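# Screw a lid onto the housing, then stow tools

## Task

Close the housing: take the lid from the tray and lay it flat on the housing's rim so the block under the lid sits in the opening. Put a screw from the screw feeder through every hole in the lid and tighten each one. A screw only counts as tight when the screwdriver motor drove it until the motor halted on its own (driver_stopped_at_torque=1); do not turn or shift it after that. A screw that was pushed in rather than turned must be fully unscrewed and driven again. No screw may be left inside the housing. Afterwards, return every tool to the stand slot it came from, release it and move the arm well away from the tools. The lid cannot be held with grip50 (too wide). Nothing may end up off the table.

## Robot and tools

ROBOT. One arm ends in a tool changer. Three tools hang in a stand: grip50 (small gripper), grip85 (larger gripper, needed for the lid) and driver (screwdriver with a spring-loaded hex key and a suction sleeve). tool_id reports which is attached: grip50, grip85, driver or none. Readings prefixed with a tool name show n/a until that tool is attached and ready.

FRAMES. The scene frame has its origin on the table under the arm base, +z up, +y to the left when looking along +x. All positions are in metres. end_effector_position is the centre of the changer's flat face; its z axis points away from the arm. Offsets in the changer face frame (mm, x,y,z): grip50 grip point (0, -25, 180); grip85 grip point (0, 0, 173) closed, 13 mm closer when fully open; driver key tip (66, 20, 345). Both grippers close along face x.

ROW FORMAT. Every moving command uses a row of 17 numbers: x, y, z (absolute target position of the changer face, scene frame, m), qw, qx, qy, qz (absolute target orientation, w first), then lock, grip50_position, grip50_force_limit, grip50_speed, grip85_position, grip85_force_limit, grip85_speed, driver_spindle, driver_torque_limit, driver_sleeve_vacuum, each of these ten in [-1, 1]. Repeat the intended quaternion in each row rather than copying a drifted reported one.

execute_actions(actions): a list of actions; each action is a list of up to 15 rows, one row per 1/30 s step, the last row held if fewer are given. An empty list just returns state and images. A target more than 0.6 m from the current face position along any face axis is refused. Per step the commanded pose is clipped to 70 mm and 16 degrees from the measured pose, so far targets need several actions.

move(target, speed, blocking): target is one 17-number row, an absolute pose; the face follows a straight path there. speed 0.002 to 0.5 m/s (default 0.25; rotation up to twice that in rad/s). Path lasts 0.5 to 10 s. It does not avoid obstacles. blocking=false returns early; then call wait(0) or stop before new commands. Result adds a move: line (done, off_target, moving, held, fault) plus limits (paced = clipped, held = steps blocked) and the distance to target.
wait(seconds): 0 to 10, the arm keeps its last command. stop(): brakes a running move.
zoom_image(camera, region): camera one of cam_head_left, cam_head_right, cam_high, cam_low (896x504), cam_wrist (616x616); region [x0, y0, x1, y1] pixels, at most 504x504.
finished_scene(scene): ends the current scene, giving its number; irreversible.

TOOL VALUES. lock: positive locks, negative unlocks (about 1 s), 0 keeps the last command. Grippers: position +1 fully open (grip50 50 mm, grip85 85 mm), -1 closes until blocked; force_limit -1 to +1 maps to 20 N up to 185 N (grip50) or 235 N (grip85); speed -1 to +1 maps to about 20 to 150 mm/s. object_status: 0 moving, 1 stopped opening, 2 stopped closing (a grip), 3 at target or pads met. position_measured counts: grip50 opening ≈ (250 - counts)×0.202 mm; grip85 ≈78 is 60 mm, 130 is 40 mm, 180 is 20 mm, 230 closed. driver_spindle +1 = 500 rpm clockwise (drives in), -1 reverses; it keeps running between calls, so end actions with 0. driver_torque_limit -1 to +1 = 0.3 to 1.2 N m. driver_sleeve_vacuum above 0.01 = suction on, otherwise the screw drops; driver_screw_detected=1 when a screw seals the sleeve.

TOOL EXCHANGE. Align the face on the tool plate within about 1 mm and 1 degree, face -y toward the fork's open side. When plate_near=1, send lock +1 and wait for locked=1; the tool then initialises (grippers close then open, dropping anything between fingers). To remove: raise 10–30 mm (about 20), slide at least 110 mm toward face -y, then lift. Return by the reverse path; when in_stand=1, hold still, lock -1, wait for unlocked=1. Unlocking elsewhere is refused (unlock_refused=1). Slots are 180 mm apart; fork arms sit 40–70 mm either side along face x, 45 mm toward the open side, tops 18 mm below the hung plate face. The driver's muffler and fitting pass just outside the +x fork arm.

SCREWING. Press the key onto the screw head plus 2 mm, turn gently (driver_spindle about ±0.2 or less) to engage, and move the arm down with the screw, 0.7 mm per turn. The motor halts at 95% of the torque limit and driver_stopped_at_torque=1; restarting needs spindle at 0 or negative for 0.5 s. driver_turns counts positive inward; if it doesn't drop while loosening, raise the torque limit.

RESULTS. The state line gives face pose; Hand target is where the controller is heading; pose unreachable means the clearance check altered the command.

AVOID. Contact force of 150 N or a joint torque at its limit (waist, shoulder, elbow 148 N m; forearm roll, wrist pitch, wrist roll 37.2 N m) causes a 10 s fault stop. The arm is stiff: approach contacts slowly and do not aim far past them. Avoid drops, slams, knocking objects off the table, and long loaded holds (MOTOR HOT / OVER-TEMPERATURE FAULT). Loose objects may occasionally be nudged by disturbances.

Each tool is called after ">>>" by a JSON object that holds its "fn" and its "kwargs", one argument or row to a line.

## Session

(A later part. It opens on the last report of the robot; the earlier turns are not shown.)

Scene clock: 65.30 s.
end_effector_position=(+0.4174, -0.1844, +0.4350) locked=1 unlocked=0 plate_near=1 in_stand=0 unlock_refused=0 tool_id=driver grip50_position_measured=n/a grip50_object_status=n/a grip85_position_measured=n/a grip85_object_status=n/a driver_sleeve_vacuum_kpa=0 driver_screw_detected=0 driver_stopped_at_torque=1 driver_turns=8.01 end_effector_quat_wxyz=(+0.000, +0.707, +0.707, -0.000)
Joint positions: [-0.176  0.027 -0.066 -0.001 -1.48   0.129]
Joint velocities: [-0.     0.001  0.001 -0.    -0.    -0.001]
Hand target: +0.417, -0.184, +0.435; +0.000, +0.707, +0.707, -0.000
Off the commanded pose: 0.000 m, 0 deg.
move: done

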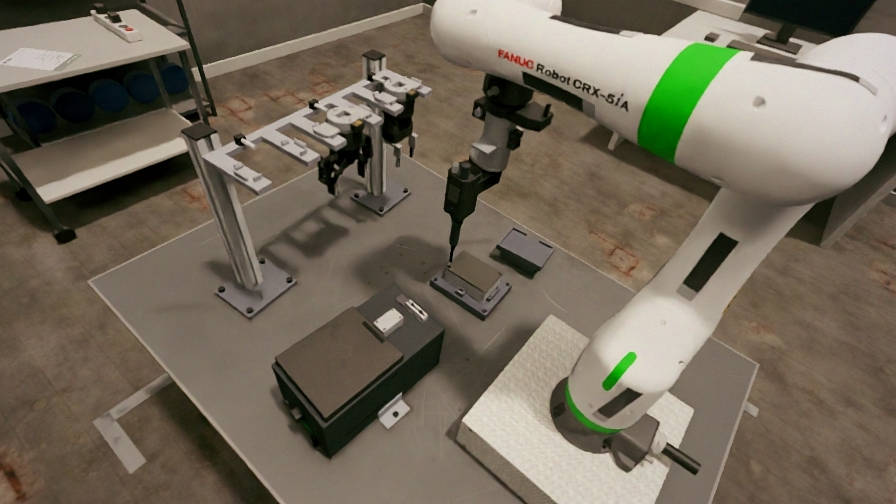

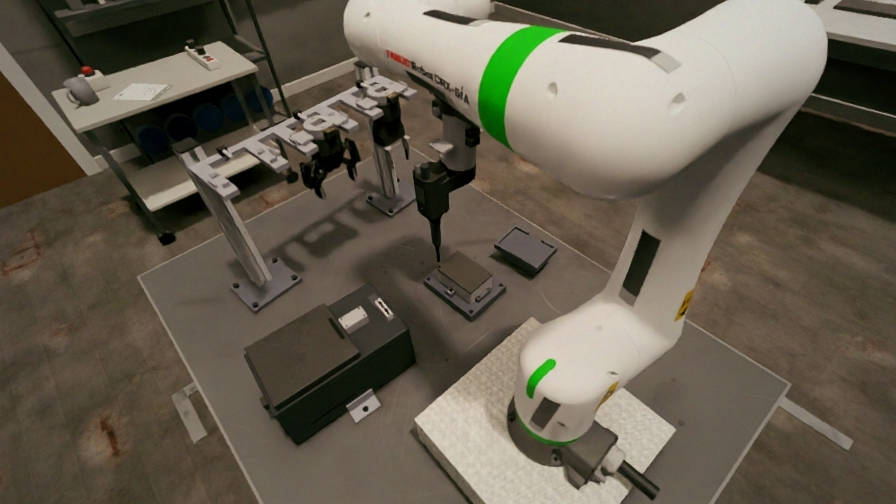

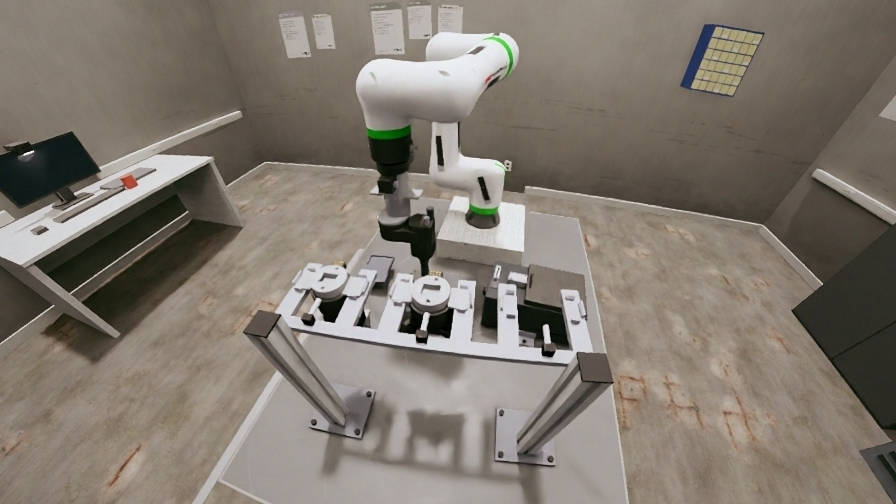

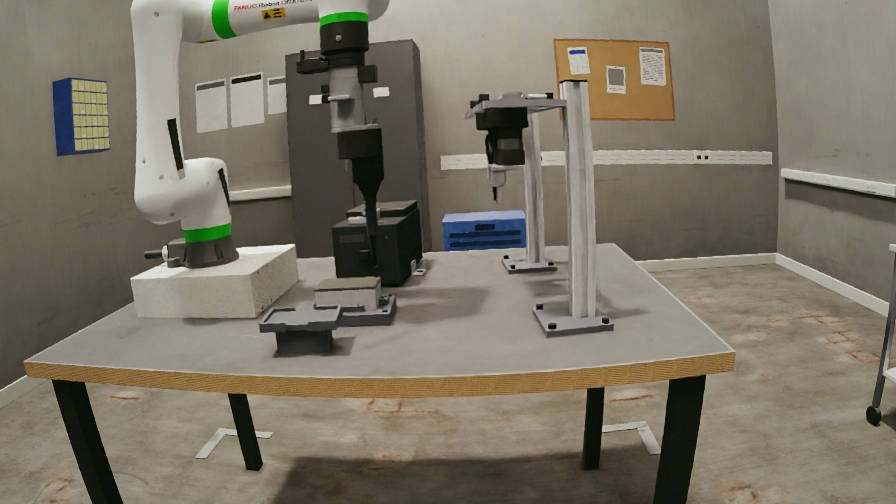

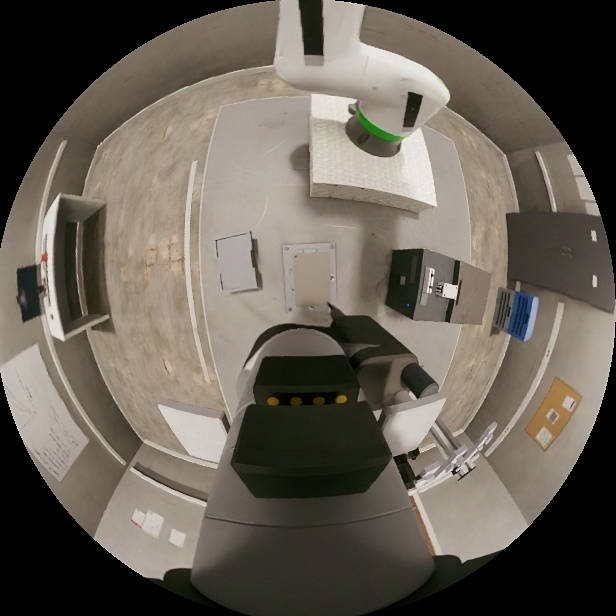

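>>> {"fn": "move", "kwargs": {
  "target": [0.39,-0.12,0.545,0,0.7071,0.7071,0,0,1,0,0,1,0,0,0,0,0]
}}

>>> {"fn": "move", "kwargs": {
  "target": [0.3385,0.0218,0.54,0,0.7071,0.7071,0,0,1,0,0,1,0,0,0,0,0]
}}

>>> {"fn": "move", "kwargs": {
  "target": [0.3385,0.0218,0.517,0,0.7071,0.7071,0,0,1,0,0,1,0,0,0,0,0],
  "speed": 0.03
}}

>>> {"fn": "zoom_image", "kwargs": {
  "camera": "cam_head_left",
  "region": [398,290,438,325]
}}

>>> {"fn": "zoom_image", "kwargs": {
  "camera": "cam_wrist",
  "region": [315,290,345,320]
}}

>>> {"fn": "zoom_image", "kwargs": {
  "camera": "cam_head_right",
  "region": [425,250,455,280]
}}

Scene clock: 66.70 s.
end_effector_position=(+0.3901, -0.1200, +0.5451) locked=1 unlocked=0 plate_near=1 in_stand=0 unlock_refused=0 tool_id=driver grip50_position_measured=n/a grip50_object_status=n/a grip85_position_measured=n/a grip85_object_status=n/a driver_sleeve_vacuum_kpa=0 driver_screw_detected=0 driver_stopped_at_torque=1 driver_turns=8.01 end_effector_quat_wxyz=(+0.000, +0.707, +0.707, +0.000)
Joint positions: [-0.024 -0.086  0.081 -0.002 -1.74  -0.024]
Joint velocities: [-0.001 -0.     0.002 -0.    -0.001 -0.001]
Hand target: +0.390, -0.120, +0.545; +0.000, +0.707, +0.707, +0.000
Off the commanded pose: 0.000 m, 0 deg.
move: done

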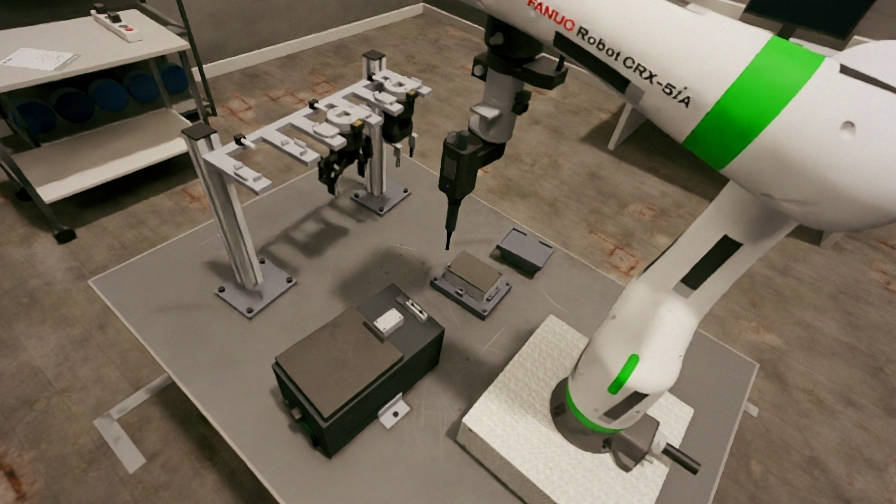

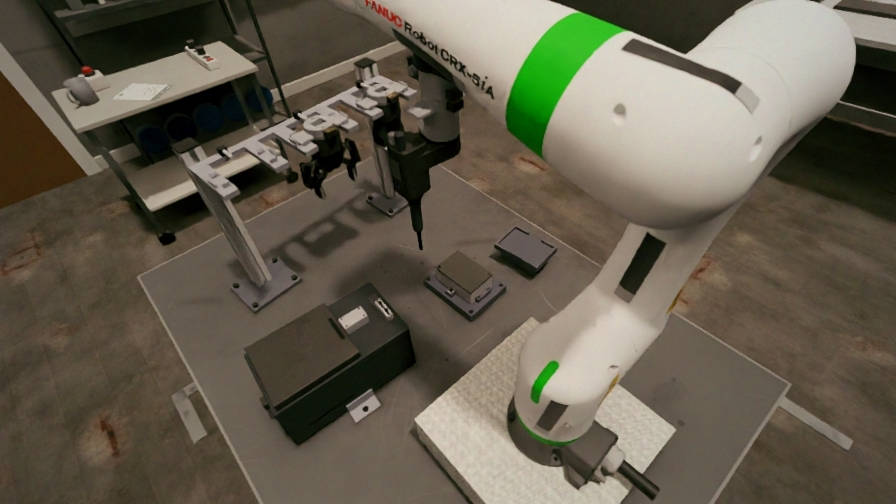

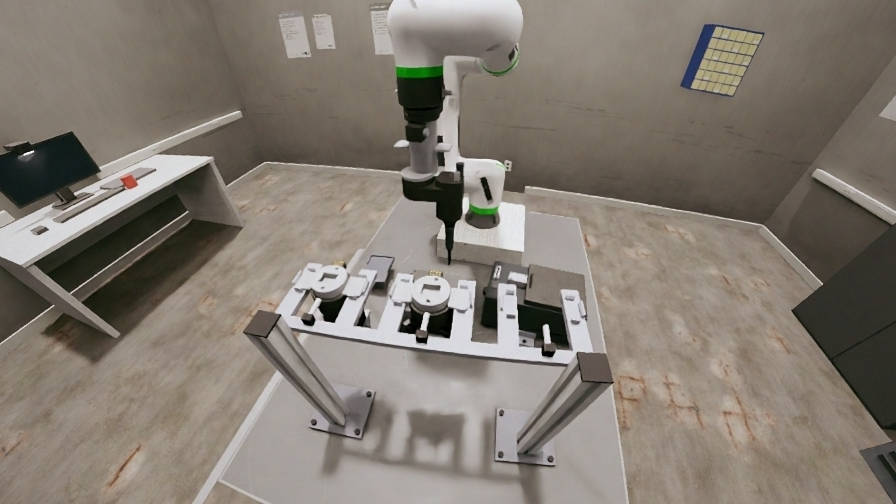

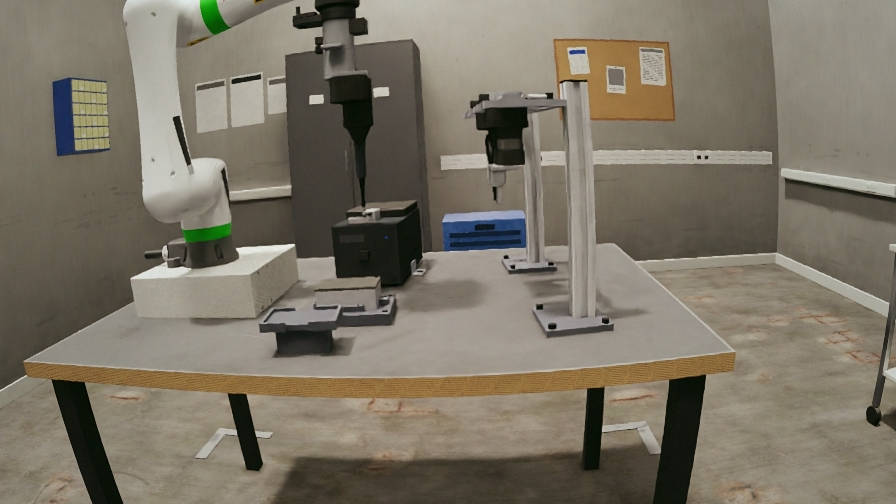

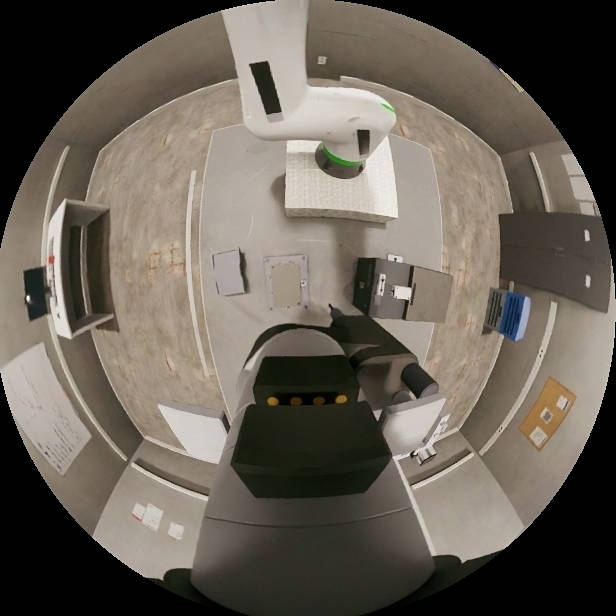

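Scene clock: 67.80 s.
end_effector_position=(+0.3382, +0.0220, +0.5402) locked=1 unlocked=0 plate_near=1 in_stand=0 unlock_refused=0 tool_id=driver grip50_position_measured=n/a grip50_object_status=n/a grip85_position_measured=n/a grip85_object_status=n/a driver_sleeve_vacuum_kpa=0 driver_screw_detected=0 driver_stopped_at_torque=1 driver_turns=8.01 end_effector_quat_wxyz=(+0.001, +0.707, +0.707, +0.000)
Joint positions: [ 0.406 -0.267 -0.079 -0.002 -1.759 -0.454]
Joint velocities: [-0.    -0.    -0.001 -0.    -0.001 -0.002]
Hand target: +0.338, +0.022, +0.540; +0.001, +0.707, +0.707, +0.000
Off the commanded pose: 0.000 m, 0 deg.
move: done

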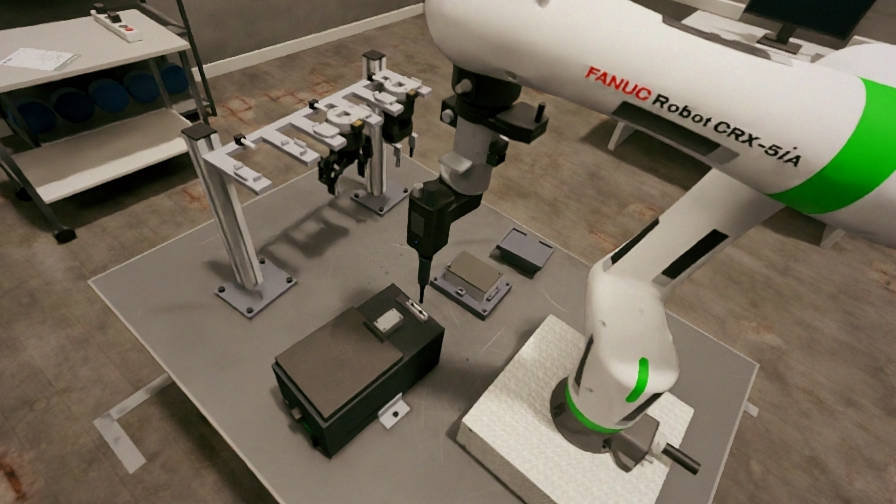

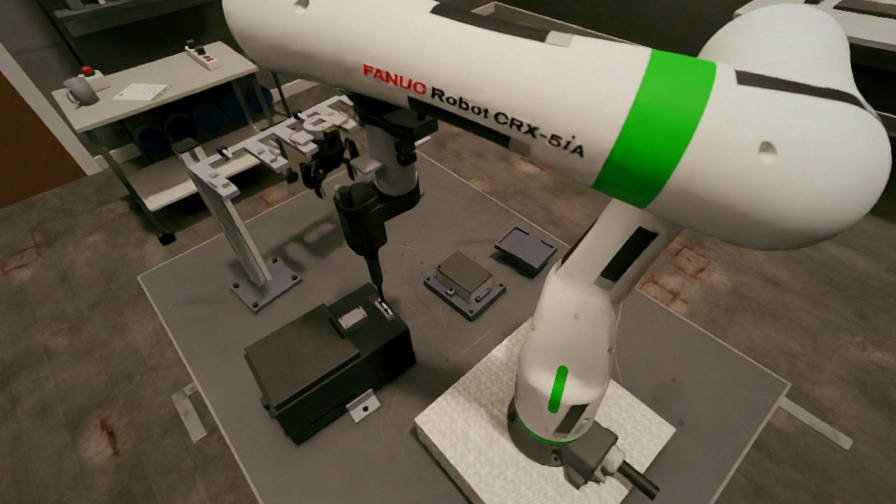

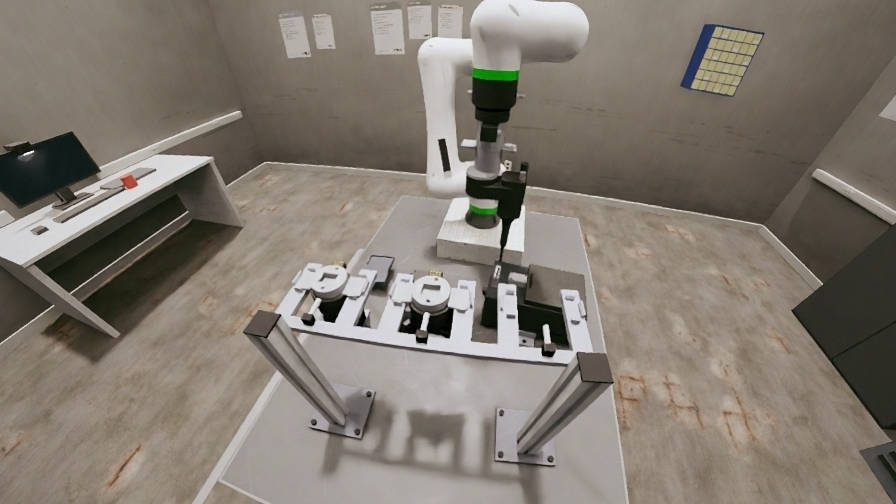

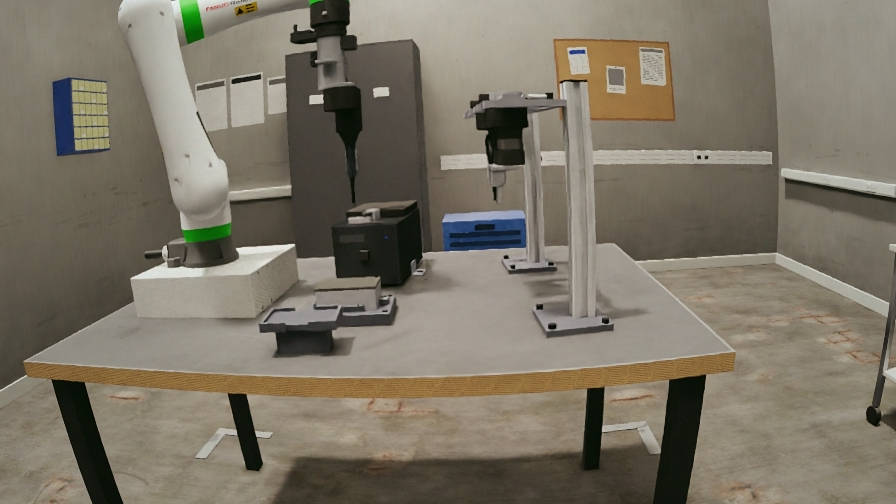

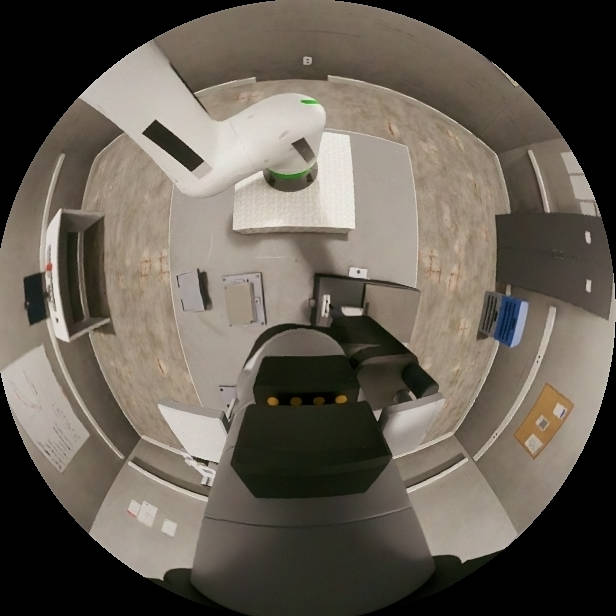

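Scene clock: 68.83 s.
end_effector_position=(+0.3385, +0.0218, +0.5170) locked=1 unlocked=0 plate_near=1 in_stand=0 unlock_refused=0 tool_id=driver grip50_position_measured=n/a grip50_object_status=n/a grip85_position_measured=n/a grip85_object_status=n/a driver_sleeve_vacuum_kpa=0 driver_screw_detected=0 driver_stopped_at_torque=1 driver_turns=8.01 end_effector_quat_wxyz=(-0.000, +0.707, +0.707, +0.000)
Joint positions: [ 0.405 -0.274 -0.14  -0.003 -1.707 -0.452]
Joint velocities: [-0.     0.002  0.001  0.    -0.001 -0.   ]
Hand target: +0.338, +0.022, +0.517; +0.000, +0.707, +0.707, -0.000
Off the commanded pose: 0.000 m, 0 deg.
move: done

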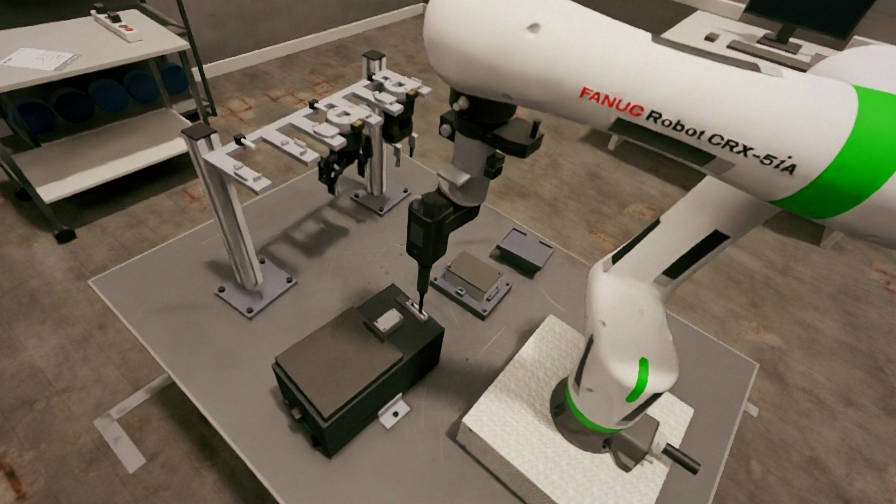

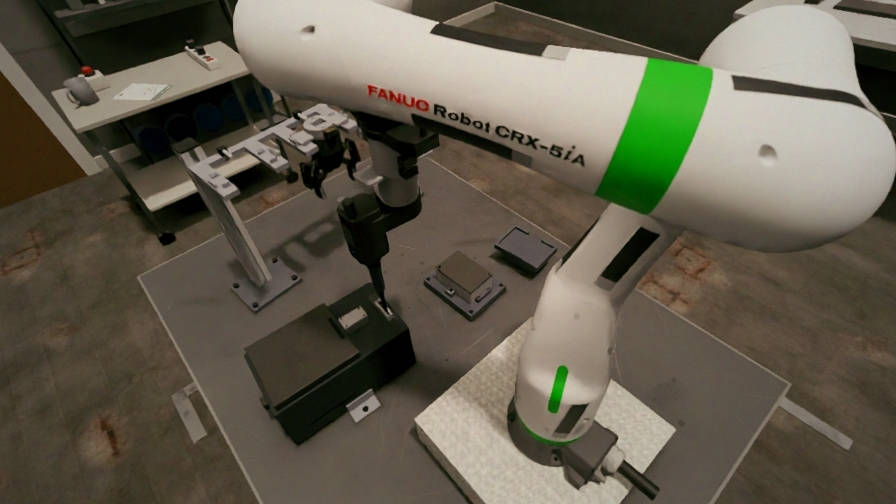

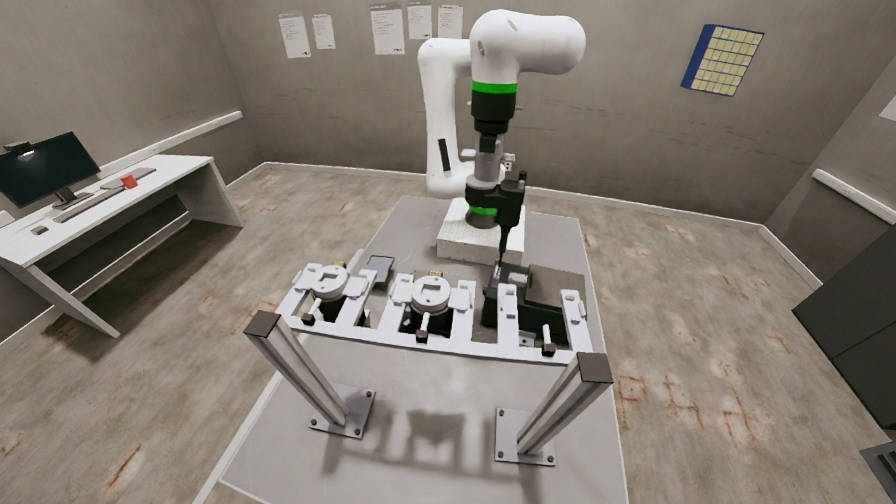

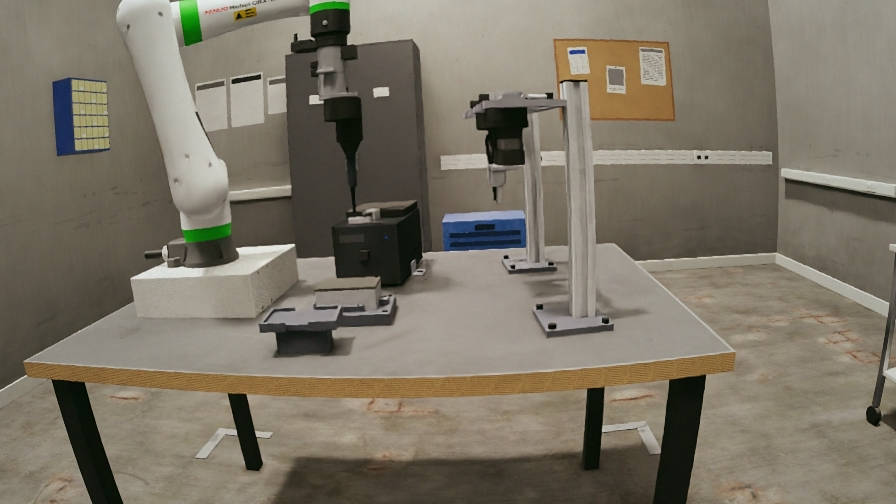

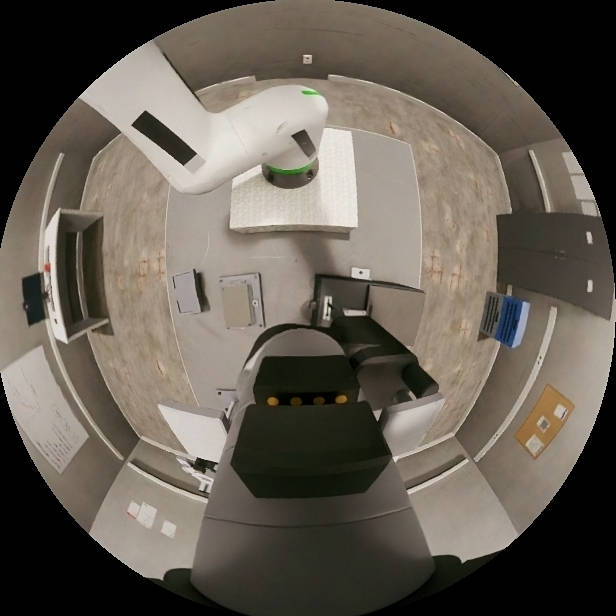

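Region (398, 290, 438, 325) of cam_head_left's 896x504 image, scaled by 12.600, with more detail than that image has; it fills the top 441 rows of this view, and the rest is white.

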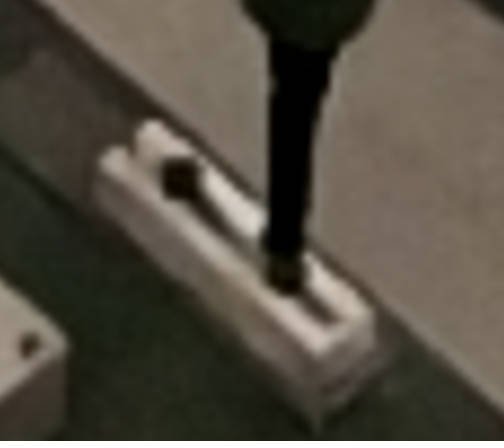

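Region (315, 290, 345, 320) of cam_wrist's 616x616 image, scaled by 16.800, with more detail than that image has.

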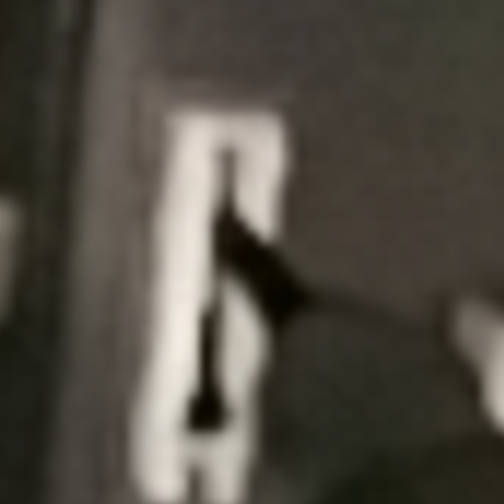

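Region (425, 250, 455, 280) of cam_head_right's 896x504 image, scaled by 16.800, with more detail than that image has.

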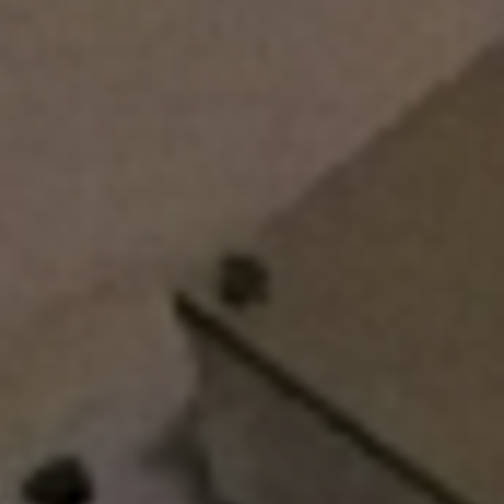

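>>> {"fn": "execute_actions", "kwargs": {
  "actions": [
    [[0.338,0.0212,0.514,0,0.7071,0.7071,0,0,1,0,0,1,0,0,0,0,1]],
    [[0.338,0.0212,0.512,0,0.7071,0.7071,0,0,1,0,0,1,0,0,0.15,0,1]],
    [[0.338,0.0212,0.5105,0,0.7071,0.7071,0,0,1,0,0,1,0,0,0.15,0,1]],
    [[0.338,0.0212,0.509,0,0.7071,0.7071,0,0,1,0,0,1,0,0,0,0,1]]
  ]
}}

>>> {"fn": "zoom_image", "kwargs": {
  "camera": "cam_head_left",
  "region": [398,290,438,325]
}}

Scene clock: 71.03 s.
end_effector_position=(+0.3380, +0.0212, +0.5090) locked=1 unlocked=0 plate_near=1 in_stand=0 unlock_refused=0 tool_id=driver grip50_position_measured=n/a grip50_object_status=n/a grip85_position_measured=n/a grip85_object_status=n/a driver_sleeve_vacuum_kpa=39 driver_screw_detected=1 driver_stopped_at_torque=0 driver_turns=9.23 end_effector_quat_wxyz=(+0.000, +0.707, +0.707, +0.000)
Joint positions: [ 0.404 -0.278 -0.161 -0.003 -1.69  -0.452]
Joint velocities: [ 0.001 -0.001 -0.     0.     0.002  0.001]
Hand target: +0.338, +0.021, +0.509; +0.000, +0.707, +0.707, -0.000
Off the commanded pose: 0.000 m, 0 deg.

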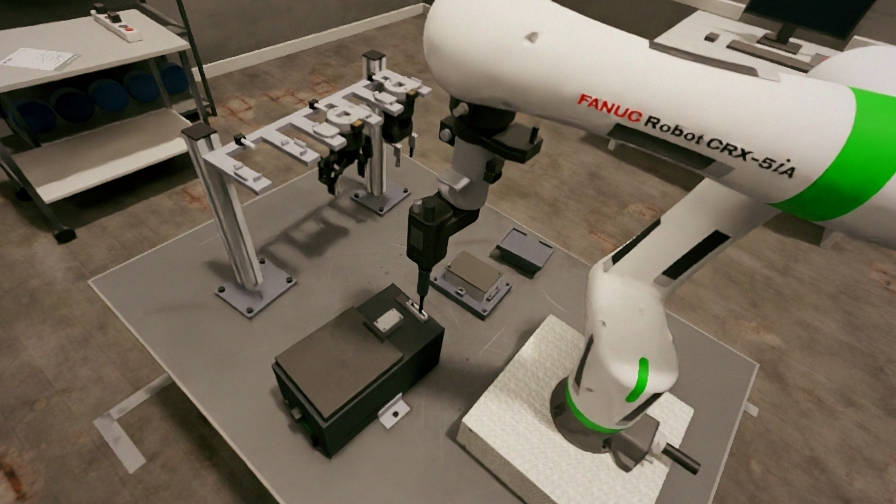

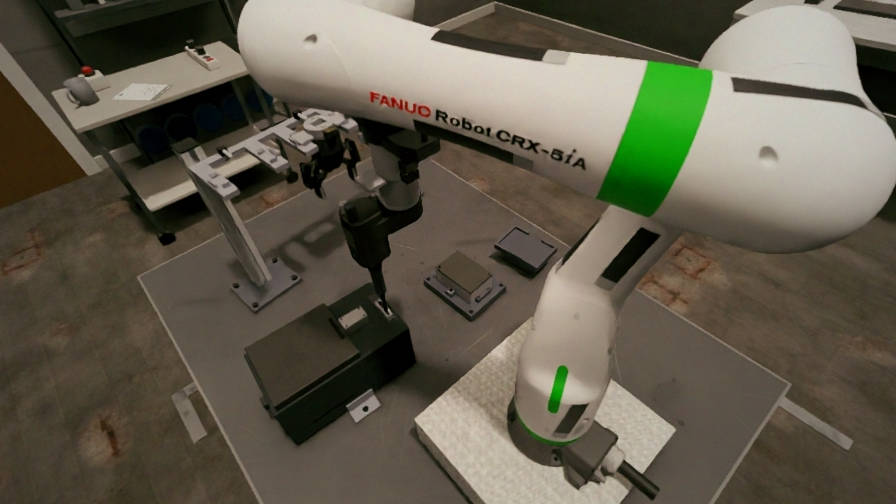

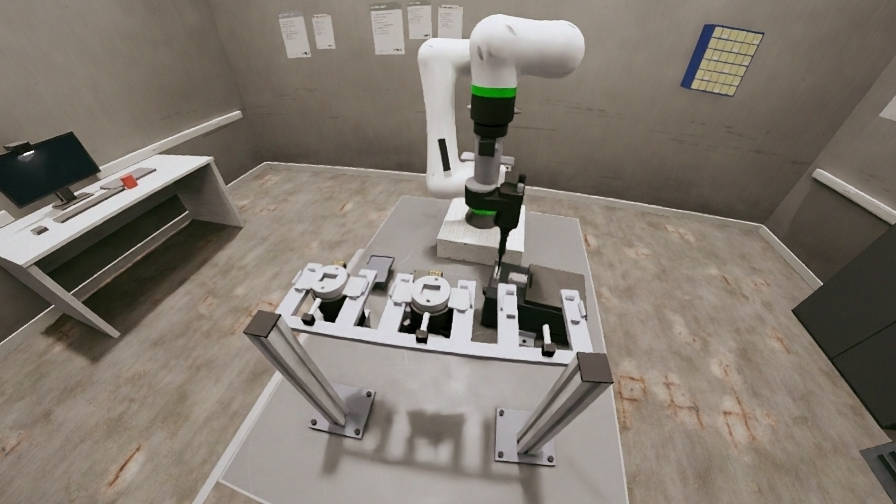

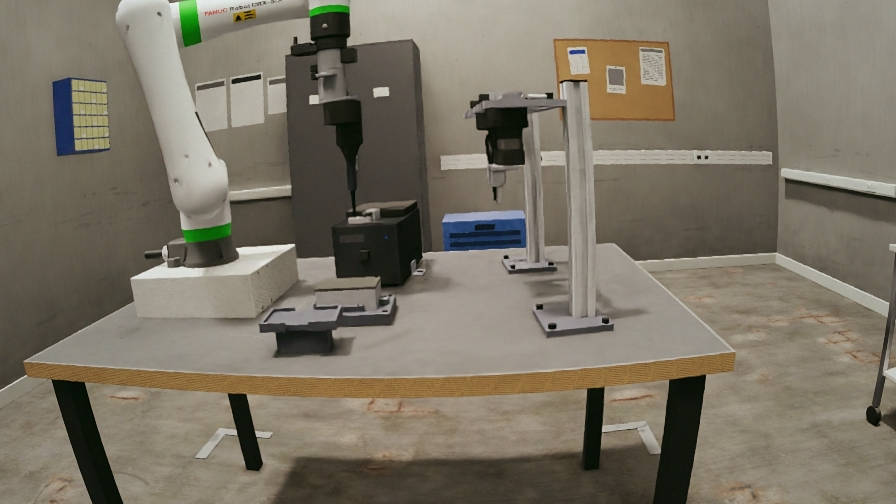

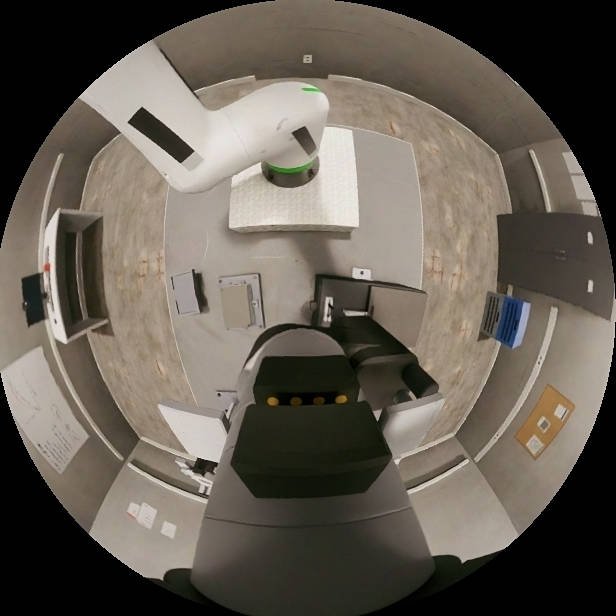

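Region (398, 290, 438, 325) of cam_head_left's 896x504 image, scaled by 12.600, with more detail than that image has; it fills the top 441 rows of this view, and the rest is white.

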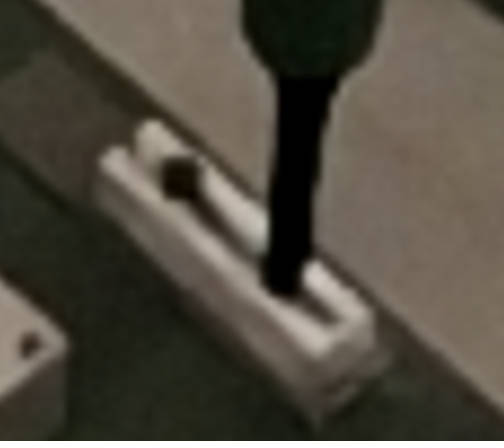

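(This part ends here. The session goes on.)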